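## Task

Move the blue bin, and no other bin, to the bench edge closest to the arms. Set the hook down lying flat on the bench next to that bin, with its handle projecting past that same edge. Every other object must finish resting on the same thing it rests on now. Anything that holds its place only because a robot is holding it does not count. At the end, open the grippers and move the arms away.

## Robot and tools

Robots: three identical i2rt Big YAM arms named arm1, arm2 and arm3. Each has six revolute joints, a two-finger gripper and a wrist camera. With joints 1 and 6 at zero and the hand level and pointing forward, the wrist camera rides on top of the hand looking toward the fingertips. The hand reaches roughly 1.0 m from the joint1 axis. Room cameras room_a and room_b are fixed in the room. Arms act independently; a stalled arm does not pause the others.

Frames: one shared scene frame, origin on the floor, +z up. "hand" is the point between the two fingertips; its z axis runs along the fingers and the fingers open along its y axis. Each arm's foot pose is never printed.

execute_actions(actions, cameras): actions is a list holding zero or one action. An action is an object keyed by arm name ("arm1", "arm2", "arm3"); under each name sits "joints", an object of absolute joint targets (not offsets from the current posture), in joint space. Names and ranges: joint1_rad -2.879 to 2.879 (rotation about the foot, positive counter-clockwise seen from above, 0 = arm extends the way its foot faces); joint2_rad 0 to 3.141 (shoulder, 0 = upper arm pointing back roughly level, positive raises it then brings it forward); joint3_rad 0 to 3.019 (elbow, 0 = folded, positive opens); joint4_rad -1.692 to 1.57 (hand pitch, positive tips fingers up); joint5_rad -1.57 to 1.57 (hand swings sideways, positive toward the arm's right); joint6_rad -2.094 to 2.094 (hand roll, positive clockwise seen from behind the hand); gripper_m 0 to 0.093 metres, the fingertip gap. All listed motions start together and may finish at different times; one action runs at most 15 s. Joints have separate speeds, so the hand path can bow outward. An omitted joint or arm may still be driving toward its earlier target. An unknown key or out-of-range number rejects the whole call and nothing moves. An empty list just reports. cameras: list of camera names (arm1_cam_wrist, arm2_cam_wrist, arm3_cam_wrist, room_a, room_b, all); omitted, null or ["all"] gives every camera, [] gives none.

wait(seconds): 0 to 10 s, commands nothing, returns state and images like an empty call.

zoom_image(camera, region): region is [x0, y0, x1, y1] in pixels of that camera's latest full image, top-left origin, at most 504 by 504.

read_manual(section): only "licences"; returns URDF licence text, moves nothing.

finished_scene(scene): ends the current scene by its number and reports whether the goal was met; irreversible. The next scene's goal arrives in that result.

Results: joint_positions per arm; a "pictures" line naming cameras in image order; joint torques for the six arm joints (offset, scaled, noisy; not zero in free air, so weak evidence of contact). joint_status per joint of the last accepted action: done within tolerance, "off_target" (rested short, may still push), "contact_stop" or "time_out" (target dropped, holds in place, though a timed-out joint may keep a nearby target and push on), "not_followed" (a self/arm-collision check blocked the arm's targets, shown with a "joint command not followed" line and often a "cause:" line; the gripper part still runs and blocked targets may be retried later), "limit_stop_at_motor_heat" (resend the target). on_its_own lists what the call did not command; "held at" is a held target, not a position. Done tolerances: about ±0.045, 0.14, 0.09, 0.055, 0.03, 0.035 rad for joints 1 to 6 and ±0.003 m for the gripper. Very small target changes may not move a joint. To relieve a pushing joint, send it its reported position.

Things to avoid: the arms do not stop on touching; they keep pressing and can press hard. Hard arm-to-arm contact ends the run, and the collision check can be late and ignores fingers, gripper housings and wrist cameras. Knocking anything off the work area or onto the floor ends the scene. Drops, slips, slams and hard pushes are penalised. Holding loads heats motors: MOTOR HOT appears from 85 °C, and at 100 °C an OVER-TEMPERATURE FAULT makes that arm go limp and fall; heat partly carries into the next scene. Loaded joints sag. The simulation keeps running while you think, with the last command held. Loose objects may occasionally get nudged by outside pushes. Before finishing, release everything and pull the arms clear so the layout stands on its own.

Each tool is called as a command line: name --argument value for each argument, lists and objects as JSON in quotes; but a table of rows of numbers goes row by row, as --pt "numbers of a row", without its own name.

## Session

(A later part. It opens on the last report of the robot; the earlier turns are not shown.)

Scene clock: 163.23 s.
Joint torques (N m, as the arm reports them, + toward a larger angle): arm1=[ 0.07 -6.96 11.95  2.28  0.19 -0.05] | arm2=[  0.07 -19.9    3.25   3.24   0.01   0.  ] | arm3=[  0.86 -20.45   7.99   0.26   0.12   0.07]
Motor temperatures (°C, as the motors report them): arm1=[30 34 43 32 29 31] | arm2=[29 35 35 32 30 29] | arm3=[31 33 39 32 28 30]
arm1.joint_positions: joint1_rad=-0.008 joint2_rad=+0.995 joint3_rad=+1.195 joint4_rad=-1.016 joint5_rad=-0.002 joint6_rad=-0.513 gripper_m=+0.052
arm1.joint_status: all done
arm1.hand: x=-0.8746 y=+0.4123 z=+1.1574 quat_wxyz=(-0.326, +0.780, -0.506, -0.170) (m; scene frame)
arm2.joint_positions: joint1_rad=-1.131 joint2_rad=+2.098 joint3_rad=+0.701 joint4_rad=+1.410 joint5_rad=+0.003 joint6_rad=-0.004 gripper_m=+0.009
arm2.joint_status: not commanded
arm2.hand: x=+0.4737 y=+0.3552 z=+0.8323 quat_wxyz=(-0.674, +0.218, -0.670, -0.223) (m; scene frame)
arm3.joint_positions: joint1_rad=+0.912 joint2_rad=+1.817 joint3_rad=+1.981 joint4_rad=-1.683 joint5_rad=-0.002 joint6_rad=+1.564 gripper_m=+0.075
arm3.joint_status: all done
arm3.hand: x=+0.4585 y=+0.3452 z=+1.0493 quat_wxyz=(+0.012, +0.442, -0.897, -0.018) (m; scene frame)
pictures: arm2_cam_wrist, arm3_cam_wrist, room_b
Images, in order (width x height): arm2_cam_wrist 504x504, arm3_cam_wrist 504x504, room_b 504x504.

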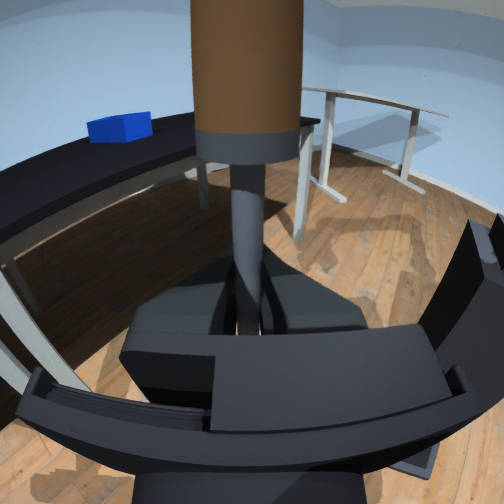

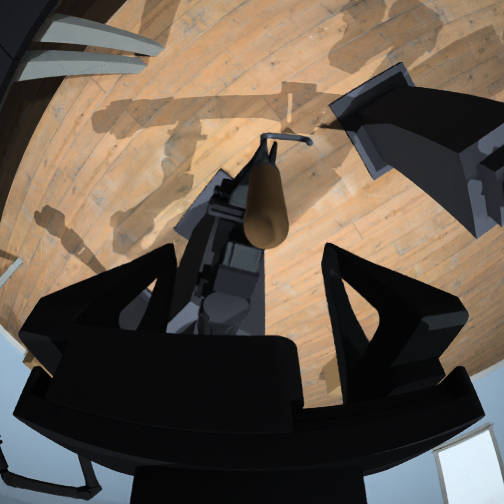

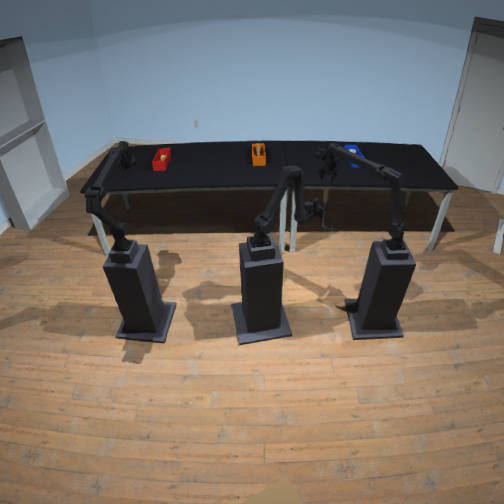

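execute_actions --actions '[{"arm3":{"joints":{"joint1_rad":0.945,"joint2_rad":1.765,"joint3_rad":1.80,"joint4_rad":-1.59,"joint6_rad":1.68,"gripper_m":0.085}}}]' --cameras '["arm3_cam_wrist","arm2_cam_wrist"]'

Scene clock: 178.07 s.
Joint torques (N m, as the arm reports them, + toward a larger angle): arm1=[ 0.09 -7.96 12.04  2.24  0.22 -0.08] | arm2=[  0.04 -19.79   3.26   3.24   0.01  -0.01] | arm3=[  2.33 -19.5    8.09   0.89   0.13   0.1 ]
Motor temperatures (°C, as the motors report them): arm1=[30 33 42 32 29 31] | arm2=[29 35 35 32 29 29] | arm3=[31 33 39 32 28 30]
arm1.joint_positions: joint1_rad=-0.008 joint2_rad=+0.995 joint3_rad=+1.195 joint4_rad=-1.016 joint5_rad=-0.002 joint6_rad=-0.513 gripper_m=+0.052
arm1.joint_status: not commanded
arm1.hand: x=-0.8746 y=+0.4123 z=+1.1574 quat_wxyz=(-0.326, +0.780, -0.506, -0.170) (m; scene frame)
arm2.joint_positions: joint1_rad=-1.131 joint2_rad=+2.098 joint3_rad=+0.701 joint4_rad=+1.410 joint5_rad=+0.003 joint6_rad=-0.004 gripper_m=+0.009
arm2.joint_status: not commanded
arm2.hand: x=+0.4737 y=+0.3552 z=+0.8323 quat_wxyz=(-0.674, +0.218, -0.670, -0.223) (m; scene frame)
arm3.joint_positions: joint1_rad=+0.936 joint2_rad=+1.777 joint3_rad=+1.799 joint4_rad=-1.600 joint5_rad=-0.002 joint6_rad=+1.671 gripper_m=+0.085
arm3.joint_status: all done
arm3.hand: x=+0.4690 y=+0.3198 z=+1.0008 quat_wxyz=(-0.001, +0.405, -0.914, +0.008) (m; scene frame)
pictures: arm2_cam_wrist, arm3_cam_wrist
Images, in order (width x height): arm2_cam_wrist 504x504, arm3_cam_wrist 504x504.

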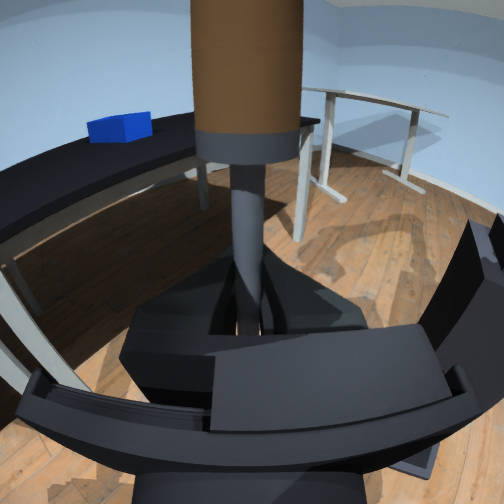

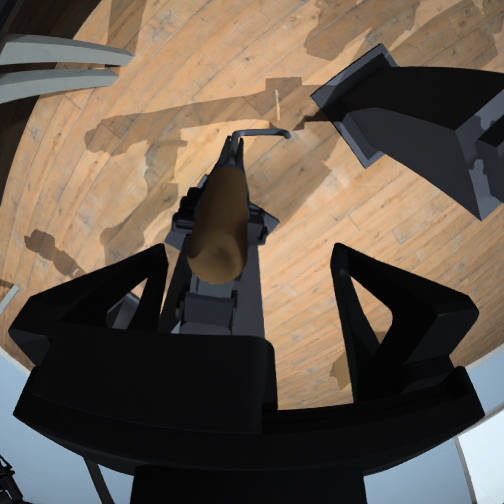

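execute_actions --actions '[{"arm3":{"joints":{"joint2_rad":1.81,"joint3_rad":1.85,"joint4_rad":-1.58}}}]' --cameras '["arm3_cam_wrist"]'

Scene clock: 187.97 s.
Joint torques (N m, as the arm reports them, + toward a larger angle): arm1=[ 0.15 -7.86 11.91  2.04  0.22 -0.07] | arm2=[ -0.16 -19.78   3.3    3.22   0.01  -0.02] | arm3=[  2.57 -19.31  12.39   0.76   0.12   0.1 ]
Motor temperatures (°C, as the motors report them): arm1=[30 33 42 32 29 31] | arm2=[29 35 35 32 29 29] | arm3=[31 33 39 32 28 30]
arm1.joint_positions: joint1_rad=-0.008 joint2_rad=+0.995 joint3_rad=+1.195 joint4_rad=-1.016 joint5_rad=-0.002 joint6_rad=-0.513 gripper_m=+0.052
arm1.joint_status: not commanded
arm1.hand: x=-0.8746 y=+0.4123 z=+1.1574 quat_wxyz=(-0.326, +0.780, -0.506, -0.170) (m; scene frame)
arm2.joint_positions: joint1_rad=-1.131 joint2_rad=+2.098 joint3_rad=+0.701 joint4_rad=+1.410 joint5_rad=+0.003 joint6_rad=-0.004 gripper_m=+0.009
arm2.joint_status: not commanded
arm2.hand: x=+0.4737 y=+0.3552 z=+0.8323 quat_wxyz=(-0.674, +0.218, -0.670, -0.223) (m; scene frame)
arm3.joint_positions: joint1_rad=+0.936 joint2_rad=+1.817 joint3_rad=+1.799 joint4_rad=-1.589 joint5_rad=-0.002 joint6_rad=+1.672 gripper_m=+0.085
arm3.joint_status: all done
arm3.hand: x=+0.4635 y=+0.3237 z=+0.9795 quat_wxyz=(-0.009, +0.404, -0.914, +0.021) (m; scene frame)
pictures: arm3_cam_wrist
Images, in order (width x height): arm3_cam_wrist 504x504.

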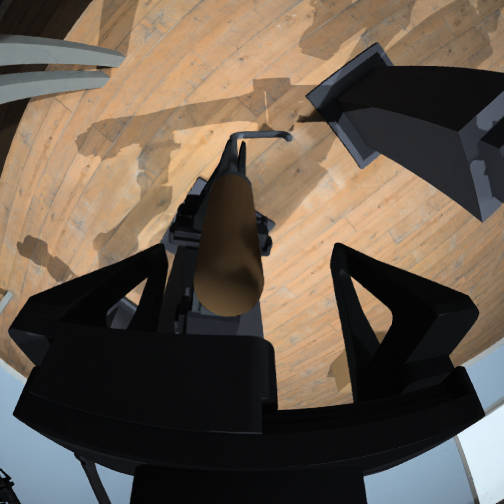

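execute_actions --actions '[{"arm3":{"joints":{"joint1_rad":0.96,"joint2_rad":1.82,"joint3_rad":1.665,"joint4_rad":-1.40}}}]' --cameras '["arm3_cam_wrist","arm2_cam_wrist"]'

Scene clock: 191.77 s.
Joint torques (N m, as the arm reports them, + toward a larger angle): arm1=[ 0.53 -8.19 11.71  2.14  0.17 -0.06] | arm2=[ -0.03 -20.09   4.1    3.33   0.02  -0.05] | arm3=[  2.32 -18.88   7.34   0.93  -0.02   0.09]
Motor temperatures (°C, as the motors report them): arm1=[30 33 42 32 29 31] | arm2=[29 35 35 32 29 29] | arm3=[31 33 40 32 28 30]
arm1.joint_positions: joint1_rad=-0.008 joint2_rad=+0.995 joint3_rad=+1.195 joint4_rad=-1.016 joint5_rad=-0.002 joint6_rad=-0.513 gripper_m=+0.052
arm1.joint_status: not commanded
arm1.hand: x=-0.8746 y=+0.4123 z=+1.1574 quat_wxyz=(-0.326, +0.780, -0.506, -0.170) (m; scene frame)
arm2.joint_positions: joint1_rad=-1.131 joint2_rad=+2.104 joint3_rad=+0.687 joint4_rad=+1.407 joint5_rad=+0.002 joint6_rad=+0.000 gripper_m=+0.009
arm2.joint_status: not commanded
arm2.hand: x=+0.4689 y=+0.3518 z=+0.8237 quat_wxyz=(-0.665, +0.220, -0.678, -0.222) (m; scene frame)
arm3.joint_positions: joint1_rad=+0.949 joint2_rad=+1.820 joint3_rad=+1.671 joint4_rad=-1.411 joint5_rad=+0.003 joint6_rad=+1.672 gripper_m=+0.085
arm3.joint_status: all done
arm3.hand: x=+0.4532 y=+0.3233 z=+0.9296 quat_wxyz=(+0.001, +0.410, -0.912, -0.001) (m; scene frame)
pictures: arm2_cam_wrist, arm3_cam_wrist
Images, in order (width x height): arm2_cam_wrist 504x504, arm3_cam_wrist 504x504.

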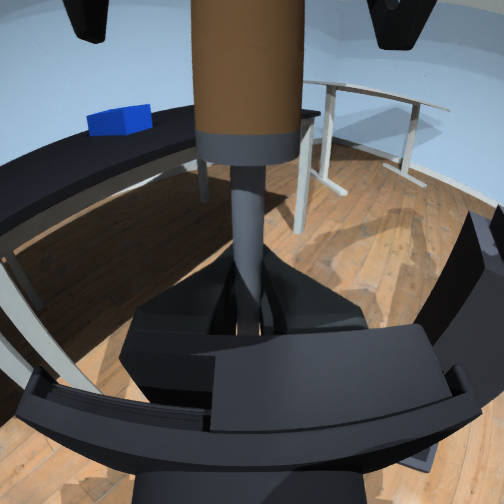

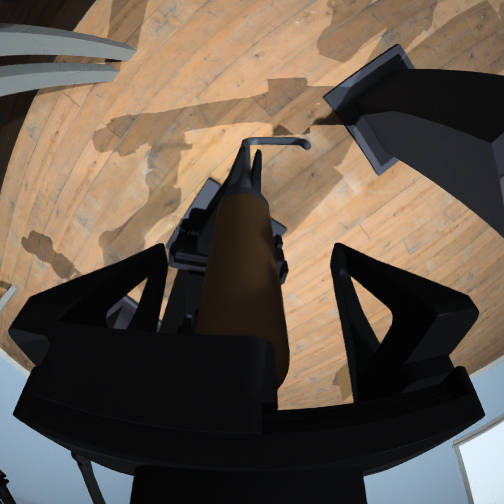

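execute_actions --actions '[{"arm3":{"joints":{"joint1_rad":0.949,"gripper_m":0.0}}}]' --cameras '["arm3_cam_wrist","arm2_cam_wrist"]'

Scene clock: 198.90 s.
Joint torques (N m, as the arm reports them, + toward a larger angle): arm1=[ 0.55 -7.71 11.95  2.11  0.18 -0.08] | arm2=[  0.01 -20.28   4.07   3.39  -0.07  -0.1 ] | arm3=[  1.49 -18.99   7.41   0.67  -0.01   0.07]
Motor temperatures (°C, as the motors report them): arm1=[30 33 42 32 29 31] | arm2=[29 35 35 32 29 29] | arm3=[31 33 39 32 28 30]
arm1.joint_positions: joint1_rad=-0.008 joint2_rad=+0.995 joint3_rad=+1.195 joint4_rad=-1.016 joint5_rad=-0.002 joint6_rad=-0.513 gripper_m=+0.052
arm1.joint_status: not commanded
arm1.hand: x=-0.8746 y=+0.4123 z=+1.1574 quat_wxyz=(-0.326, +0.780, -0.506, -0.170) (m; scene frame)
arm2.joint_positions: joint1_rad=-1.131 joint2_rad=+2.104 joint3_rad=+0.687 joint4_rad=+1.407 joint5_rad=+0.005 joint6_rad=+0.006 gripper_m=+0.009
arm2.joint_status: not commanded
arm2.hand: x=+0.4691 y=+0.3515 z=+0.8237 quat_wxyz=(-0.665, +0.217, -0.679, -0.223) (m; scene frame)
arm3.joint_positions: joint1_rad=+0.949 joint2_rad=+1.820 joint3_rad=+1.671 joint4_rad=-1.405 joint5_rad=+0.002 joint6_rad=+1.673 gripper_m=+0.029
arm3.joint_status: gripper_m off_target (ended at +0.029, target +0.000); the others done
arm3.hand: x=+0.4520 y=+0.3241 z=+0.9296 quat_wxyz=(+0.003, +0.410, -0.912, -0.003) (m; scene frame)
pictures: arm2_cam_wrist, arm3_cam_wrist
Images, in order (width x height): arm2_cam_wrist 504x504, arm3_cam_wrist 504x504.

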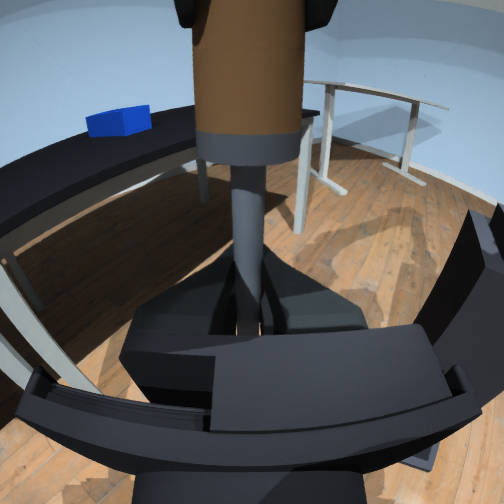

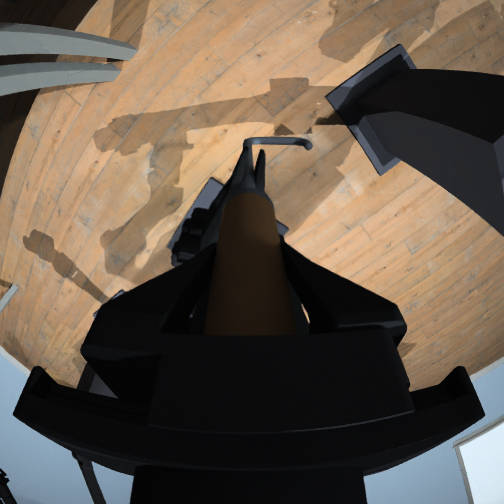

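execute_actions --actions '[{"arm2":{"joints":{"joint2_rad":2.1,"joint3_rad":0.69,"joint4_rad":1.41,"gripper_m":0.075}}}]' --cameras '["arm2_cam_wrist"]'

execute_actions --actions '[{"arm3":{"joints":{"joint1_rad":0.45,"joint2_rad":1.79,"joint3_rad":1.72}}}]' --cameras '["arm3_cam_wrist","room_b"]'

Scene clock: 206.50 s.
Joint torques (N m, as the arm reports them, + toward a larger angle): arm1=[ 0.38 -8.22 11.96  2.3   0.19 -0.1 ] | arm2=[ -0.17 -17.28   2.71   2.13   0.01  -0.11] | arm3=[  1.7  -21.56   8.51   0.59   0.02   0.06]
Motor temperatures (°C, as the motors report them): arm1=[30 32 42 32 29 31] | arm2=[29 35 35 32 30 29] | arm3=[31 33 39 32 28 30]
arm1.joint_positions: joint1_rad=-0.008 joint2_rad=+0.995 joint3_rad=+1.195 joint4_rad=-1.016 joint5_rad=-0.002 joint6_rad=-0.513 gripper_m=+0.052
arm1.joint_status: not commanded
arm1.hand: x=-0.8746 y=+0.4123 z=+1.1574 quat_wxyz=(-0.326, +0.780, -0.506, -0.170) (m; scene frame)
arm2.joint_positions: joint1_rad=-1.131 joint2_rad=+2.105 joint3_rad=+0.686 joint4_rad=+1.407 joint5_rad=+0.003 joint6_rad=+0.006 gripper_m=+0.075
arm2.joint_status: all done
arm2.hand: x=+0.4685 y=+0.3515 z=+0.8232 quat_wxyz=(-0.664, +0.218, -0.679, -0.224) (m; scene frame)
arm3.joint_positions: joint1_rad=+0.949 joint2_rad=+1.849 joint3_rad=+1.655 joint4_rad=-1.405 joint5_rad=+0.001 joint6_rad=+1.673 gripper_m=+0.029
arm3.joint_status: not commanded
arm3.hand: x=+0.4551 y=+0.3216 z=+0.9076 quat_wxyz=(-0.008, +0.410, -0.912, +0.016) (m; scene frame)
pictures: arm2_cam_wrist
Images, in order (width x height): arm2_cam_wrist 504x504.

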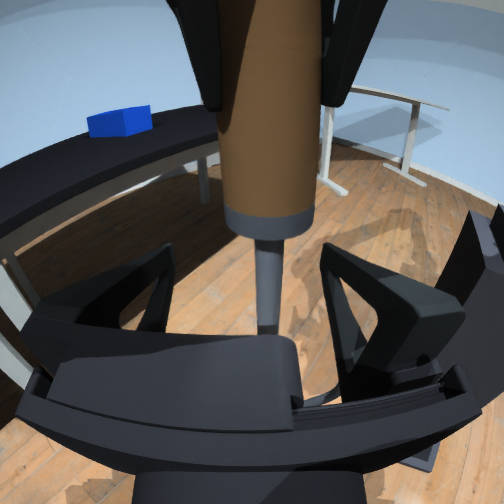

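Scene clock: 207.93 s.
Joint torques (N m, as the arm reports them, + toward a larger angle): arm1=[-0.06 -7.95 11.74  2.27  0.19 -0.05] | arm2=[ -0.16 -17.23   2.81   2.14   0.01  -0.1 ] | arm3=[  2.16 -23.93  13.24   0.44   0.1    0.08]
Motor temperatures (°C, as the motors report them): arm1=[30 32 42 32 29 31] | arm2=[29 35 35 32 30 29] | arm3=[31 33 39 32 28 30]
arm1.joint_positions: joint1_rad=-0.008 joint2_rad=+0.995 joint3_rad=+1.195 joint4_rad=-1.016 joint5_rad=-0.002 joint6_rad=-0.513 gripper_m=+0.052
arm1.joint_status: not commanded
arm1.hand: x=-0.8746 y=+0.4123 z=+1.1574 quat_wxyz=(-0.326, +0.780, -0.506, -0.170) (m; scene frame)
arm2.joint_positions: joint1_rad=-1.131 joint2_rad=+2.105 joint3_rad=+0.686 joint4_rad=+1.407 joint5_rad=+0.003 joint6_rad=+0.006 gripper_m=+0.075
arm2.joint_status: not commanded
arm2.hand: x=+0.4685 y=+0.3515 z=+0.8232 quat_wxyz=(-0.664, +0.218, -0.679, -0.224) (m; scene frame)
arm3.joint_positions: joint1_rad=+0.447 joint2_rad=+1.842 joint3_rad=+1.655 joint4_rad=-1.400 joint5_rad=-0.001 joint6_rad=+1.673 gripper_m=+0.029
arm3.joint_status: all done
arm3.hand: x=+0.6676 y=+0.5001 z=+0.9109 quat_wxyz=(-0.003, +0.171, -0.985, +0.012) (m; scene frame)
pictures: arm3_cam_wrist, room_b
Images, in order (width x height): arm3_cam_wrist 504x504, room_b 504x504.

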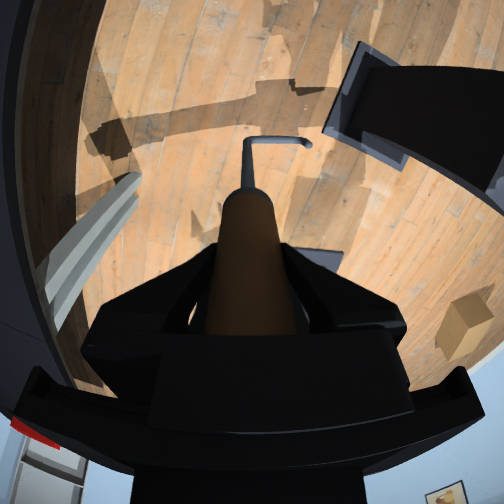

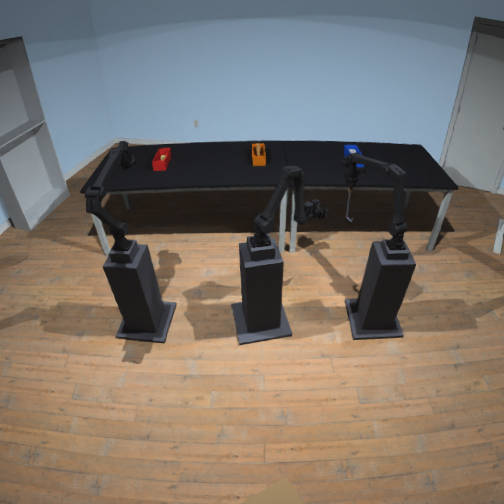

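execute_actions --actions '[{"arm3":{"joints":{"joint1_rad":0.2,"joint2_rad":1.28,"joint3_rad":1.53,"joint4_rad":-1.55,"joint6_rad":1.571}},"arm2":{"joints":{"joint1_rad":0,"joint2_rad":0.6,"joint3_rad":0.6,"joint4_rad":0.3}}}]' --cameras '["room_b"]'

Scene clock: 221.60 s.
Joint torques (N m, as the arm reports them, + toward a larger angle): arm1=[-0.31 -8.1  11.72  2.07  0.22 -0.07] | arm2=[-0.52 -2.03  9.58  1.52  0.18 -0.1 ] | arm3=[  2.02 -13.6    9.69   0.92   0.09  -0.13]
Motor temperatures (°C, as the motors report them): arm1=[30 32 42 32 29 31] | arm2=[29 35 35 32 30 29] | arm3=[31 33 41 32 28 30]
arm1.joint_positions: joint1_rad=-0.008 joint2_rad=+0.995 joint3_rad=+1.195 joint4_rad=-1.016 joint5_rad=-0.002 joint6_rad=-0.513 gripper_m=+0.052
arm1.joint_status: not commanded
arm1.hand: x=-0.8746 y=+0.4123 z=+1.1574 quat_wxyz=(-0.326, +0.780, -0.506, -0.170) (m; scene frame)
arm2.joint_positions: joint1_rad=-0.002 joint2_rad=+0.595 joint3_rad=+0.592 joint4_rad=+0.306 joint5_rad=-0.002 joint6_rad=+0.006 gripper_m=+0.075
arm2.joint_status: all done
arm2.hand: x=-0.0620 y=+0.3632 z=+1.2583 quat_wxyz=(-0.508, +0.453, -0.378, -0.628) (m; scene frame)
arm3.joint_positions: joint1_rad=+0.190 joint2_rad=+1.311 joint3_rad=+1.512 joint4_rad=-1.553 joint5_rad=-0.001 joint6_rad=+1.579 gripper_m=+0.029
arm3.joint_status: all done
arm3.hand: x=+0.8295 y=+0.4066 z=+1.1024 quat_wxyz=(+0.010, +0.090, -0.990, -0.105) (m; scene frame)
pictures: room_b
Images, in order (width x height): room_b 504x504.

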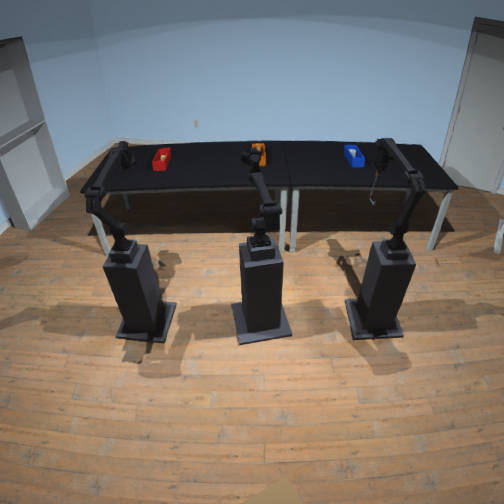

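execute_actions --actions '[{"arm3":{"joints":{"joint1_rad":0.016,"joint4_rad":0.0,"joint3_rad":1.75}}}]' --cameras '[]'

execute_actions --actions '[{"arm3":{"joints":{"joint2_rad":2.17,"joint3_rad":2.02,"joint4_rad":0.2}}}]' --cameras '["arm3_cam_wrist","room_a","room_b"]'

Scene clock: 228.80 s.
Joint torques (N m, as the arm reports them, + toward a larger angle): arm1=[ 0.75 -7.2  11.89  2.18  0.21 -0.01] | arm2=[-0.56 -2.12  9.62  1.49  0.18 -0.09] | arm3=[  2.18 -15.04  15.7    4.    -0.01  -0.18]
Motor temperatures (°C, as the motors report them): arm1=[30 32 42 32 29 31] | arm2=[29 35 36 32 29 29] | arm3=[31 33 42 32 28 30]
arm1.joint_positions: joint1_rad=-0.008 joint2_rad=+0.995 joint3_rad=+1.195 joint4_rad=-1.016 joint5_rad=-0.002 joint6_rad=-0.513 gripper_m=+0.052
arm1.joint_status: not commanded
arm1.hand: x=-0.8746 y=+0.4123 z=+1.1574 quat_wxyz=(-0.326, +0.780, -0.506, -0.170) (m; scene frame)
arm2.joint_positions: joint1_rad=-0.002 joint2_rad=+0.595 joint3_rad=+0.592 joint4_rad=+0.306 joint5_rad=-0.002 joint6_rad=+0.006 gripper_m=+0.075
arm2.joint_status: not commanded
arm2.hand: x=-0.0620 y=+0.3632 z=+1.2583 quat_wxyz=(-0.508, +0.453, -0.378, -0.628) (m; scene frame)
arm3.joint_positions: joint1_rad=+0.008 joint2_rad=+1.316 joint3_rad=+1.668 joint4_rad=-0.050 joint5_rad=-0.001 joint6_rad=+1.579 gripper_m=+0.029
arm3.joint_status: all done
arm3.hand: x=+0.9030 y=+0.5843 z=+1.4701 quat_wxyz=(+0.005, +0.001, -0.596, -0.803) (m; scene frame)
pictures: none
No camera images: the call's "cameras" was empty. Leave "cameras" out to get every camera's image.

Scene clock: 230.93 s.
Joint torques (N m, as the arm reports them, + toward a larger angle): arm1=[-0.07 -7.66 12.03  2.18  0.18 -0.04] | arm2=[-0.52 -2.14  9.61  1.46  0.18 -0.11] | arm3=[  2.66 -30.25  13.9    3.38   0.01  -0.17]
Motor temperatures (°C, as the motors report them): arm1=[30 32 42 32 29 31] | arm2=[29 34 36 32 29 29] | arm3=[31 33 42 32 28 30]
arm1.joint_positions: joint1_rad=-0.008 joint2_rad=+0.995 joint3_rad=+1.195 joint4_rad=-1.016 joint5_rad=-0.002 joint6_rad=-0.513 gripper_m=+0.052
arm1.joint_status: not commanded
arm1.hand: x=-0.8746 y=+0.4123 z=+1.1574 quat_wxyz=(-0.326, +0.780, -0.506, -0.170) (m; scene frame)
arm2.joint_positions: joint1_rad=-0.002 joint2_rad=+0.595 joint3_rad=+0.592 joint4_rad=+0.306 joint5_rad=-0.002 joint6_rad=+0.006 gripper_m=+0.075
arm2.joint_status: not commanded
arm2.hand: x=-0.0620 y=+0.3632 z=+1.2583 quat_wxyz=(-0.508, +0.453, -0.378, -0.628) (m; scene frame)
arm3.joint_positions: joint1_rad=+0.008 joint2_rad=+2.217 joint3_rad=+1.962 joint4_rad=+0.168 joint5_rad=-0.001 joint6_rad=+1.577 gripper_m=+0.029
arm3.joint_status: all done
arm3.hand: x=+0.9030 y=+0.9140 z=+1.0221 quat_wxyz=(+0.003, +0.001, -0.740, -0.673) (m; scene frame)
pictures: arm3_cam_wrist, room_a, room_b
Images, in order (width x height): arm3_cam_wrist 504x504, room_a 504x504, room_b 504x504.

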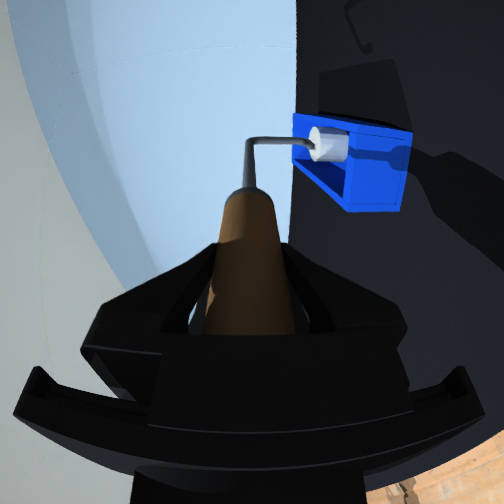

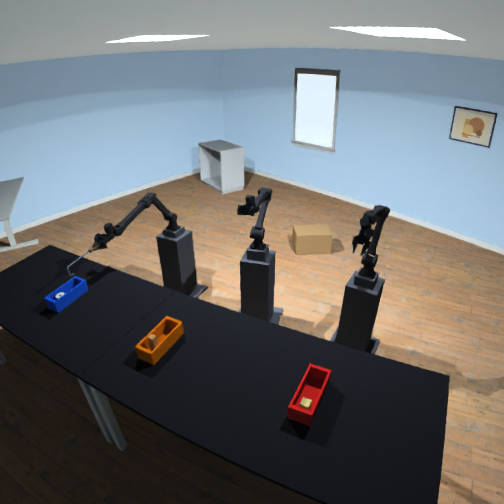

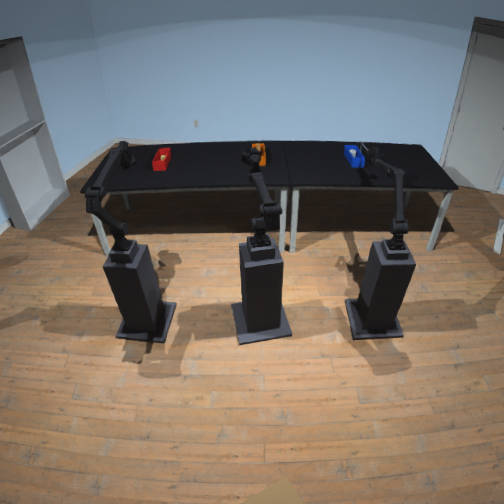

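execute_actions --actions '[{"arm3":{"joints":{"joint1_rad":0.05,"joint2_rad":2.26,"joint4_rad":0.29}}}]' --cameras '["arm3_cam_wrist","room_a"]'

zoom_image --camera "room_a" --region '[20, 200, 160, 330]'

Scene clock: 239.37 s.
Joint torques (N m, as the arm reports them, + toward a larger angle): arm1=[ 0.32 -7.29 11.94  2.15  0.19 -0.08] | arm2=[-0.57 -2.16  9.62  1.5   0.18 -0.11] | arm3=[  1.87 -34.28  13.61   4.17   0.01  -0.16]
Motor temperatures (°C, as the motors report them): arm1=[30 32 42 32 29 31] | arm2=[29 34 37 32 29 29] | arm3=[31 34 43 32 28 30]
arm1.joint_positions: joint1_rad=-0.008 joint2_rad=+0.995 joint3_rad=+1.195 joint4_rad=-1.016 joint5_rad=-0.002 joint6_rad=-0.513 gripper_m=+0.052
arm1.joint_status: not commanded
arm1.hand: x=-0.8746 y=+0.4123 z=+1.1574 quat_wxyz=(-0.326, +0.780, -0.506, -0.170) (m; scene frame)
arm2.joint_positions: joint1_rad=-0.002 joint2_rad=+0.595 joint3_rad=+0.592 joint4_rad=+0.306 joint5_rad=-0.002 joint6_rad=+0.006 gripper_m=+0.075
arm2.joint_status: not commanded
arm2.hand: x=-0.0620 y=+0.3632 z=+1.2583 quat_wxyz=(-0.508, +0.453, -0.378, -0.628) (m; scene frame)
arm3.joint_positions: joint1_rad=+0.047 joint2_rad=+2.335 joint3_rad=+1.962 joint4_rad=+0.241 joint5_rad=-0.001 joint6_rad=+1.577 gripper_m=+0.029
arm3.joint_status: all done
arm3.hand: x=+0.8664 y=+0.9260 z=+0.9329 quat_wxyz=(+0.016, +0.016, -0.755, -0.655) (m; scene frame)
pictures: arm3_cam_wrist, room_a
Images, in order (width x height): arm3_cam_wrist 504x504, room_a 504x504.

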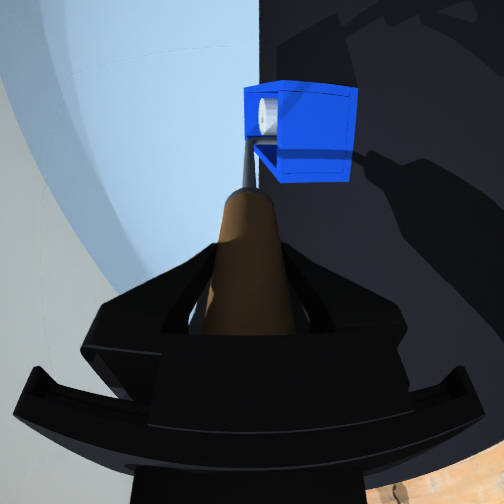

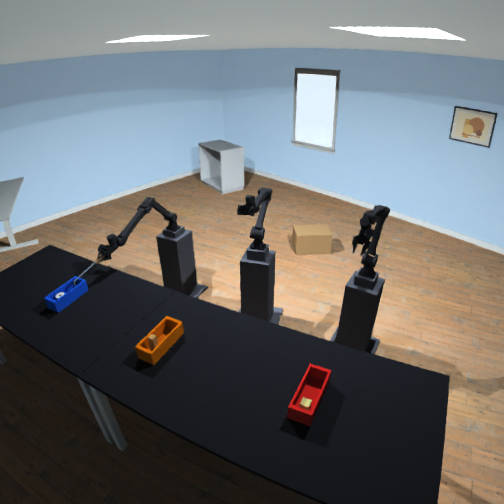

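Region (20, 200, 160, 330) of room_a's 504x504 image, scaled by 3.600, with more detail than that image has; it fills the top 468 rows of this view, and the rest is white.

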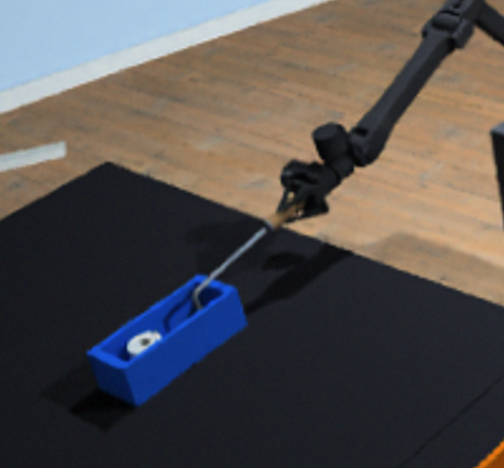

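execute_actions --actions '[{"arm3":{"joints":{"joint1_rad":0.033,"joint2_rad":2.165,"joint3_rad":1.62,"joint4_rad":0.565}}}]' --cameras '["arm3_cam_wrist"]'

execute_actions --actions '[{"arm3":{"joints":{"joint2_rad":2.045,"joint3_rad":1.385,"joint4_rad":0.675}}}]' --cameras '["arm3_cam_wrist","room_a"]'

Scene clock: 254.47 s.
Joint torques (N m, as the arm reports them, + toward a larger angle): arm1=[ 0.25 -6.81 11.86  2.36  0.19  0.01] | arm2=[-0.49 -2.08  9.62  1.52  0.19 -0.1 ] | arm3=[  0.34 -26.95   6.97   2.26   0.    -0.17]
Motor temperatures (°C, as the motors report them): arm1=[30 32 42 32 29 31] | arm2=[29 34 38 32 29 29] | arm3=[31 36 44 32 28 30]
arm1.joint_positions: joint1_rad=-0.008 joint2_rad=+0.995 joint3_rad=+1.195 joint4_rad=-1.016 joint5_rad=-0.002 joint6_rad=-0.513 gripper_m=+0.052
arm1.joint_status: not commanded
arm1.hand: x=-0.8746 y=+0.4123 z=+1.1574 quat_wxyz=(-0.326, +0.780, -0.506, -0.170) (m; scene frame)
arm2.joint_positions: joint1_rad=-0.002 joint2_rad=+0.595 joint3_rad=+0.592 joint4_rad=+0.306 joint5_rad=-0.002 joint6_rad=+0.006 gripper_m=+0.075
arm2.joint_status: not commanded
arm2.hand: x=-0.0620 y=+0.3632 z=+1.2583 quat_wxyz=(-0.508, +0.453, -0.378, -0.628) (m; scene frame)
arm3.joint_positions: joint1_rad=+0.047 joint2_rad=+2.192 joint3_rad=+1.633 joint4_rad=+0.560 joint5_rad=-0.001 joint6_rad=+1.577 gripper_m=+0.029
arm3.joint_status: all done
arm3.hand: x=+0.8697 y=+0.8610 z=+0.9451 quat_wxyz=(+0.017, +0.015, -0.710, -0.704) (m; scene frame)
pictures: arm3_cam_wrist
Images, in order (width x height): arm3_cam_wrist 504x504.

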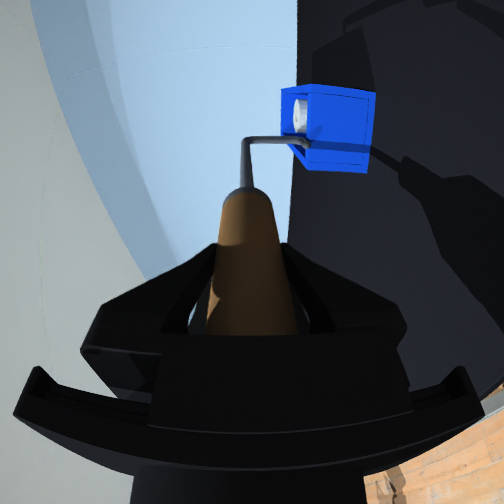

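Scene clock: 255.43 s.
Joint torques (N m, as the arm reports them, + toward a larger angle): arm1=[ 0.59 -7.4  11.79  2.23  0.2  -0.05] | arm2=[-0.71 -2.1   9.6   1.46  0.19 -0.09] | arm3=[  0.52 -27.12   9.21   3.95   0.01  -0.17]
Motor temperatures (°C, as the motors report them): arm1=[30 32 42 32 29 31] | arm2=[29 34 38 32 29 29] | arm3=[31 36 44 32 28 30]
arm1.joint_positions: joint1_rad=-0.008 joint2_rad=+0.995 joint3_rad=+1.195 joint4_rad=-1.016 joint5_rad=-0.002 joint6_rad=-0.513 gripper_m=+0.052
arm1.joint_status: not commanded
arm1.hand: x=-0.8746 y=+0.4123 z=+1.1574 quat_wxyz=(-0.326, +0.780, -0.506, -0.170) (m; scene frame)
arm2.joint_positions: joint1_rad=-0.002 joint2_rad=+0.595 joint3_rad=+0.592 joint4_rad=+0.306 joint5_rad=-0.002 joint6_rad=+0.006 gripper_m=+0.075
arm2.joint_status: not commanded
arm2.hand: x=-0.0620 y=+0.3632 z=+1.2583 quat_wxyz=(-0.508, +0.453, -0.378, -0.628) (m; scene frame)
arm3.joint_positions: joint1_rad=+0.047 joint2_rad=+2.099 joint3_rad=+1.361 joint4_rad=+0.630 joint5_rad=-0.001 joint6_rad=+1.577 gripper_m=+0.029
arm3.joint_status: all done
arm3.hand: x=+0.8730 y=+0.7920 z=+0.8891 quat_wxyz=(+0.016, +0.016, -0.747, -0.665) (m; scene frame)
pictures: arm3_cam_wrist, room_a
Images, in order (width x height): arm3_cam_wrist 504x504, room_a 504x504.

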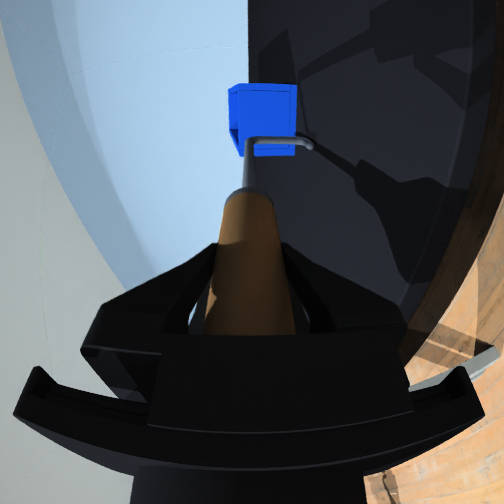

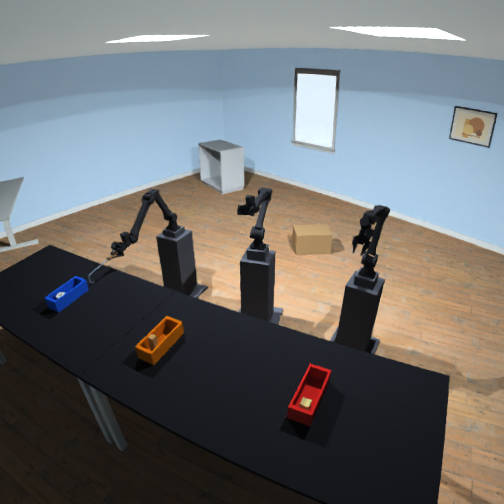

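execute_actions --actions '[{"arm3":{"joints":{"joint1_rad":0.02,"joint2_rad":1.95,"joint3_rad":1.6,"joint4_rad":0.5}}}]' --cameras '[]'

execute_actions --actions '[{"arm3":{"joints":{"joint2_rad":2.17,"joint3_rad":2.02,"joint4_rad":0.25}}}]' --cameras '[]'

execute_actions --actions '[{"arm3":{"joints":{"joint2_rad":2.285,"joint4_rad":0.30}}}]' --cameras '["arm3_cam_wrist"]'

Scene clock: 262.13 s.
Joint torques (N m, as the arm reports them, + toward a larger angle): arm1=[-0.24 -7.14 11.94  2.18  0.18 -0.07] | arm2=[-0.58 -1.98  9.63  1.47  0.17 -0.1 ] | arm3=[  1.19 -26.39  14.9    3.05   0.    -0.18]
Motor temperatures (°C, as the motors report them): arm1=[30 32 42 32 29 31] | arm2=[29 34 38 32 29 29] | arm3=[31 36 43 32 28 30]
arm1.joint_positions: joint1_rad=-0.008 joint2_rad=+0.995 joint3_rad=+1.195 joint4_rad=-1.016 joint5_rad=-0.002 joint6_rad=-0.513 gripper_m=+0.052
arm1.joint_status: not commanded
arm1.hand: x=-0.8746 y=+0.4123 z=+1.1574 quat_wxyz=(-0.326, +0.780, -0.506, -0.170) (m; scene frame)
arm2.joint_positions: joint1_rad=-0.002 joint2_rad=+0.595 joint3_rad=+0.592 joint4_rad=+0.306 joint5_rad=-0.002 joint6_rad=+0.006 gripper_m=+0.075
arm2.joint_status: not commanded
arm2.hand: x=-0.0620 y=+0.3632 z=+1.2583 quat_wxyz=(-0.508, +0.453, -0.378, -0.628) (m; scene frame)
arm3.joint_positions: joint1_rad=+0.031 joint2_rad=+1.991 joint3_rad=+1.524 joint4_rad=+0.475 joint5_rad=-0.001 joint6_rad=+1.577 gripper_m=+0.029
arm3.joint_status: all done
arm3.hand: x=+0.8847 y=+0.8203 z=+1.0268 quat_wxyz=(+0.011, +0.009, -0.707, -0.707) (m; scene frame)
pictures: none
No camera images: the call's "cameras" was empty. Leave "cameras" out to get every camera's image.

Scene clock: 264.53 s.
Joint torques (N m, as the arm reports them, + toward a larger angle): arm1=[-0.63 -7.64 11.87  2.21  0.22 -0.04] | arm2=[-0.46 -2.05  9.62  1.47  0.18 -0.11] | arm3=[  1.01 -31.26  17.07   3.11   0.01  -0.16]
Motor temperatures (°C, as the motors report them): arm1=[30 32 42 32 29 31] | arm2=[29 34 38 32 29 29] | arm3=[31 36 44 32 28 30]
arm1.joint_positions: joint1_rad=-0.008 joint2_rad=+0.995 joint3_rad=+1.195 joint4_rad=-1.016 joint5_rad=-0.002 joint6_rad=-0.513 gripper_m=+0.052
arm1.joint_status: not commanded
arm1.hand: x=-0.8746 y=+0.4123 z=+1.1574 quat_wxyz=(-0.326, +0.780, -0.506, -0.170) (m; scene frame)
arm2.joint_positions: joint1_rad=-0.002 joint2_rad=+0.595 joint3_rad=+0.592 joint4_rad=+0.306 joint5_rad=-0.002 joint6_rad=+0.006 gripper_m=+0.075
arm2.joint_status: not commanded
arm2.hand: x=-0.0620 y=+0.3632 z=+1.2583 quat_wxyz=(-0.508, +0.453, -0.378, -0.628) (m; scene frame)
arm3.joint_positions: joint1_rad=+0.031 joint2_rad=+2.222 joint3_rad=+1.924 joint4_rad=+0.225 joint5_rad=-0.001 joint6_rad=+1.577 gripper_m=+0.029
arm3.joint_status: joint3_rad time_out (moved +0.400 of +0.496); the others done
arm3.on_its_own: joint3_rad reads +1.924 and still pushes toward +2.020 since a time_out
arm3.hand: x=+0.8822 y=+0.9106 z=+1.0085 quat_wxyz=(+0.011, +0.010, -0.735, -0.678) (m; scene frame)
pictures: none
No camera images: the call's "cameras" was empty. Leave "cameras" out to get every camera's image.

not run: a stop came earlier in this reply.

execute_actions --actions '[{"arm3":{"joints":{"joint2_rad":2.28,"joint4_rad":0.31}}}]' --cameras '["arm3_cam_wrist"]'

Scene clock: 268.97 s.
Joint torques (N m, as the arm reports them, + toward a larger angle): arm1=[-0.51 -8.13 11.86  2.13  0.18 -0.09] | arm2=[-0.46 -1.98  9.6   1.49  0.18 -0.1 ] | arm3=[  0.91 -32.33  15.06   3.02   0.02  -0.17]
Motor temperatures (°C, as the motors report them): arm1=[30 32 42 32 29 31] | arm2=[29 34 38 32 29 29] | arm3=[31 36 45 32 28 30]
arm1.joint_positions: joint1_rad=-0.008 joint2_rad=+0.995 joint3_rad=+1.195 joint4_rad=-1.016 joint5_rad=-0.002 joint6_rad=-0.513 gripper_m=+0.052
arm1.joint_status: not commanded
arm1.hand: x=-0.8746 y=+0.4123 z=+1.1574 quat_wxyz=(-0.326, +0.780, -0.506, -0.170) (m; scene frame)
arm2.joint_positions: joint1_rad=-0.002 joint2_rad=+0.595 joint3_rad=+0.592 joint4_rad=+0.306 joint5_rad=-0.002 joint6_rad=+0.006 gripper_m=+0.075
arm2.joint_status: not commanded
arm2.hand: x=-0.0620 y=+0.3632 z=+1.2583 quat_wxyz=(-0.508, +0.453, -0.378, -0.628) (m; scene frame)
arm3.joint_positions: joint1_rad=+0.031 joint2_rad=+2.336 joint3_rad=+1.944 joint4_rad=+0.286 joint5_rad=-0.001 joint6_rad=+1.577 gripper_m=+0.029
arm3.joint_status: all done
arm3.hand: x=+0.8821 y=+0.9248 z=+0.9317 quat_wxyz=(+0.010, +0.010, -0.747, -0.665) (m; scene frame)
pictures: arm3_cam_wrist
Images, in order (width x height): arm3_cam_wrist 504x504.

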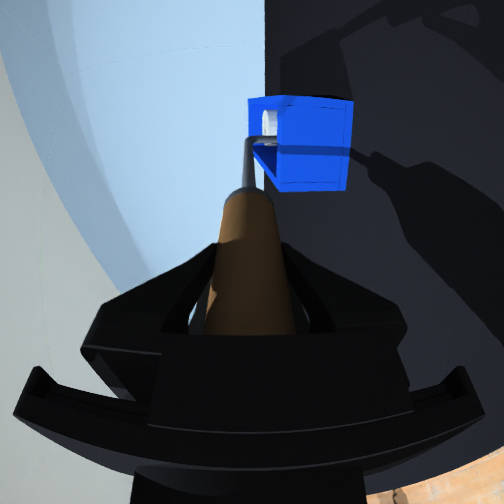

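execute_actions --actions '[{"arm3":{"joints":{"joint2_rad":2.24,"joint3_rad":1.74,"joint4_rad":0.44}}}]' --cameras '["arm3_cam_wrist"]'

Scene clock: 275.27 s.
Joint torques (N m, as the arm reports them, + toward a larger angle): arm1=[ 0.16 -7.41 11.7   2.04  0.16 -0.05] | arm2=[-0.64 -2.07  9.58  1.53  0.18 -0.1 ] | arm3=[  1.08 -29.72   7.94   2.44   0.    -0.17]
Motor temperatures (°C, as the motors report them): arm1=[30 32 42 32 29 31] | arm2=[29 34 38 32 29 29] | arm3=[31 36 46 32 28 30]
arm1.joint_positions: joint1_rad=-0.008 joint2_rad=+0.995 joint3_rad=+1.195 joint4_rad=-1.016 joint5_rad=-0.002 joint6_rad=-0.513 gripper_m=+0.052
arm1.joint_status: not commanded
arm1.hand: x=-0.8746 y=+0.4123 z=+1.1574 quat_wxyz=(-0.326, +0.780, -0.506, -0.170) (m; scene frame)
arm2.joint_positions: joint1_rad=-0.002 joint2_rad=+0.595 joint3_rad=+0.592 joint4_rad=+0.306 joint5_rad=-0.002 joint6_rad=+0.006 gripper_m=+0.075
arm2.joint_status: not commanded
arm2.hand: x=-0.0620 y=+0.3632 z=+1.2583 quat_wxyz=(-0.508, +0.453, -0.378, -0.628) (m; scene frame)
arm3.joint_positions: joint1_rad=+0.031 joint2_rad=+2.283 joint3_rad=+1.742 joint4_rad=+0.430 joint5_rad=-0.001 joint6_rad=+1.577 gripper_m=+0.029
arm3.joint_status: all done
arm3.hand: x=+0.8834 y=+0.8864 z=+0.8966 quat_wxyz=(+0.010, +0.010, -0.748, -0.663) (m; scene frame)
pictures: arm3_cam_wrist
Images, in order (width x height): arm3_cam_wrist 504x504.

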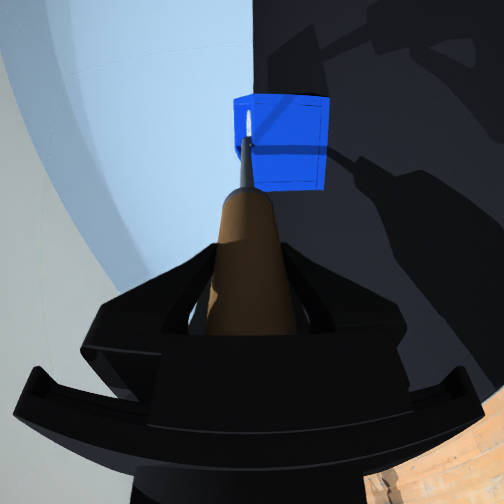

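execute_actions --actions '[{"arm3":{"joints":{"joint2_rad":2.107,"joint3_rad":1.495,"joint4_rad":0.60}}}]' --cameras '["arm3_cam_wrist"]'

execute_actions --actions '[{"arm3":{"joints":{"joint2_rad":1.99,"joint3_rad":1.275,"joint4_rad":0.705}}}]' --cameras '["arm3_cam_wrist"]'

Scene clock: 279.97 s.
Joint torques (N m, as the arm reports them, + toward a larger angle): arm1=[ 0.17 -8.   11.81  2.14  0.18 -0.06] | arm2=[-0.51 -2.07  9.59  1.51  0.18 -0.1 ] | arm3=[  0.63 -28.15   7.81   3.52   0.03  -0.16]
Motor temperatures (°C, as the motors report them): arm1=[30 32 42 32 29 31] | arm2=[29 34 38 32 29 29] | arm3=[31 36 44 32 28 30]
arm1.joint_positions: joint1_rad=-0.008 joint2_rad=+0.995 joint3_rad=+1.195 joint4_rad=-1.016 joint5_rad=-0.002 joint6_rad=-0.513 gripper_m=+0.052
arm1.joint_status: not commanded
arm1.hand: x=-0.8746 y=+0.4123 z=+1.1574 quat_wxyz=(-0.326, +0.780, -0.506, -0.170) (m; scene frame)
arm2.joint_positions: joint1_rad=-0.002 joint2_rad=+0.595 joint3_rad=+0.592 joint4_rad=+0.306 joint5_rad=-0.002 joint6_rad=+0.006 gripper_m=+0.075
arm2.joint_status: not commanded
arm2.hand: x=-0.0620 y=+0.3632 z=+1.2583 quat_wxyz=(-0.508, +0.453, -0.378, -0.628) (m; scene frame)
arm3.joint_positions: joint1_rad=+0.031 joint2_rad=+2.160 joint3_rad=+1.491 joint4_rad=+0.567 joint5_rad=-0.001 joint6_rad=+1.577 gripper_m=+0.029
arm3.joint_status: all done
arm3.hand: x=+0.8851 y=+0.8271 z=+0.8942 quat_wxyz=(+0.010, +0.010, -0.745, -0.667) (m; scene frame)
pictures: arm3_cam_wrist
Images, in order (width x height): arm3_cam_wrist 504x504.

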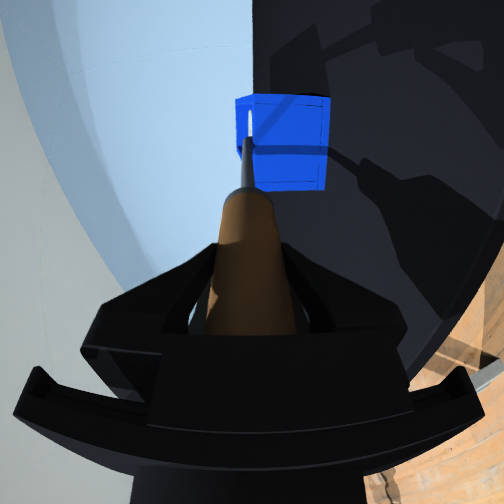

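Scene clock: 280.87 s.
Joint torques (N m, as the arm reports them, + toward a larger angle): arm1=[ 0.06 -7.61 11.74  2.14  0.23 -0.07] | arm2=[-0.54 -2.13  9.6   1.51  0.18 -0.11] | arm3=[  0.86 -25.79   7.44   3.7    0.02  -0.15]
Motor temperatures (°C, as the motors report them): arm1=[30 32 42 32 29 31] | arm2=[29 34 38 32 29 29] | arm3=[31 36 44 32 28 30]
arm1.joint_positions: joint1_rad=-0.008 joint2_rad=+0.995 joint3_rad=+1.195 joint4_rad=-1.016 joint5_rad=-0.002 joint6_rad=-0.513 gripper_m=+0.052
arm1.joint_status: not commanded
arm1.hand: x=-0.8746 y=+0.4123 z=+1.1574 quat_wxyz=(-0.326, +0.780, -0.506, -0.170) (m; scene frame)
arm2.joint_positions: joint1_rad=-0.002 joint2_rad=+0.595 joint3_rad=+0.592 joint4_rad=+0.306 joint5_rad=-0.002 joint6_rad=+0.006 gripper_m=+0.075
arm2.joint_status: not commanded
arm2.hand: x=-0.0620 y=+0.3632 z=+1.2583 quat_wxyz=(-0.508, +0.453, -0.378, -0.628) (m; scene frame)
arm3.joint_positions: joint1_rad=+0.031 joint2_rad=+2.040 joint3_rad=+1.269 joint4_rad=+0.666 joint5_rad=-0.001 joint6_rad=+1.577 gripper_m=+0.029
arm3.joint_status: all done
arm3.hand: x=+0.8868 y=+0.7661 z=+0.8942 quat_wxyz=(+0.010, +0.010, -0.746, -0.665) (m; scene frame)
pictures: arm3_cam_wrist
Images, in order (width x height): arm3_cam_wrist 504x504.

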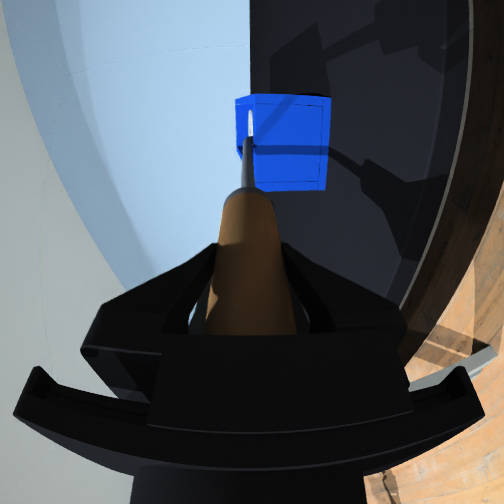

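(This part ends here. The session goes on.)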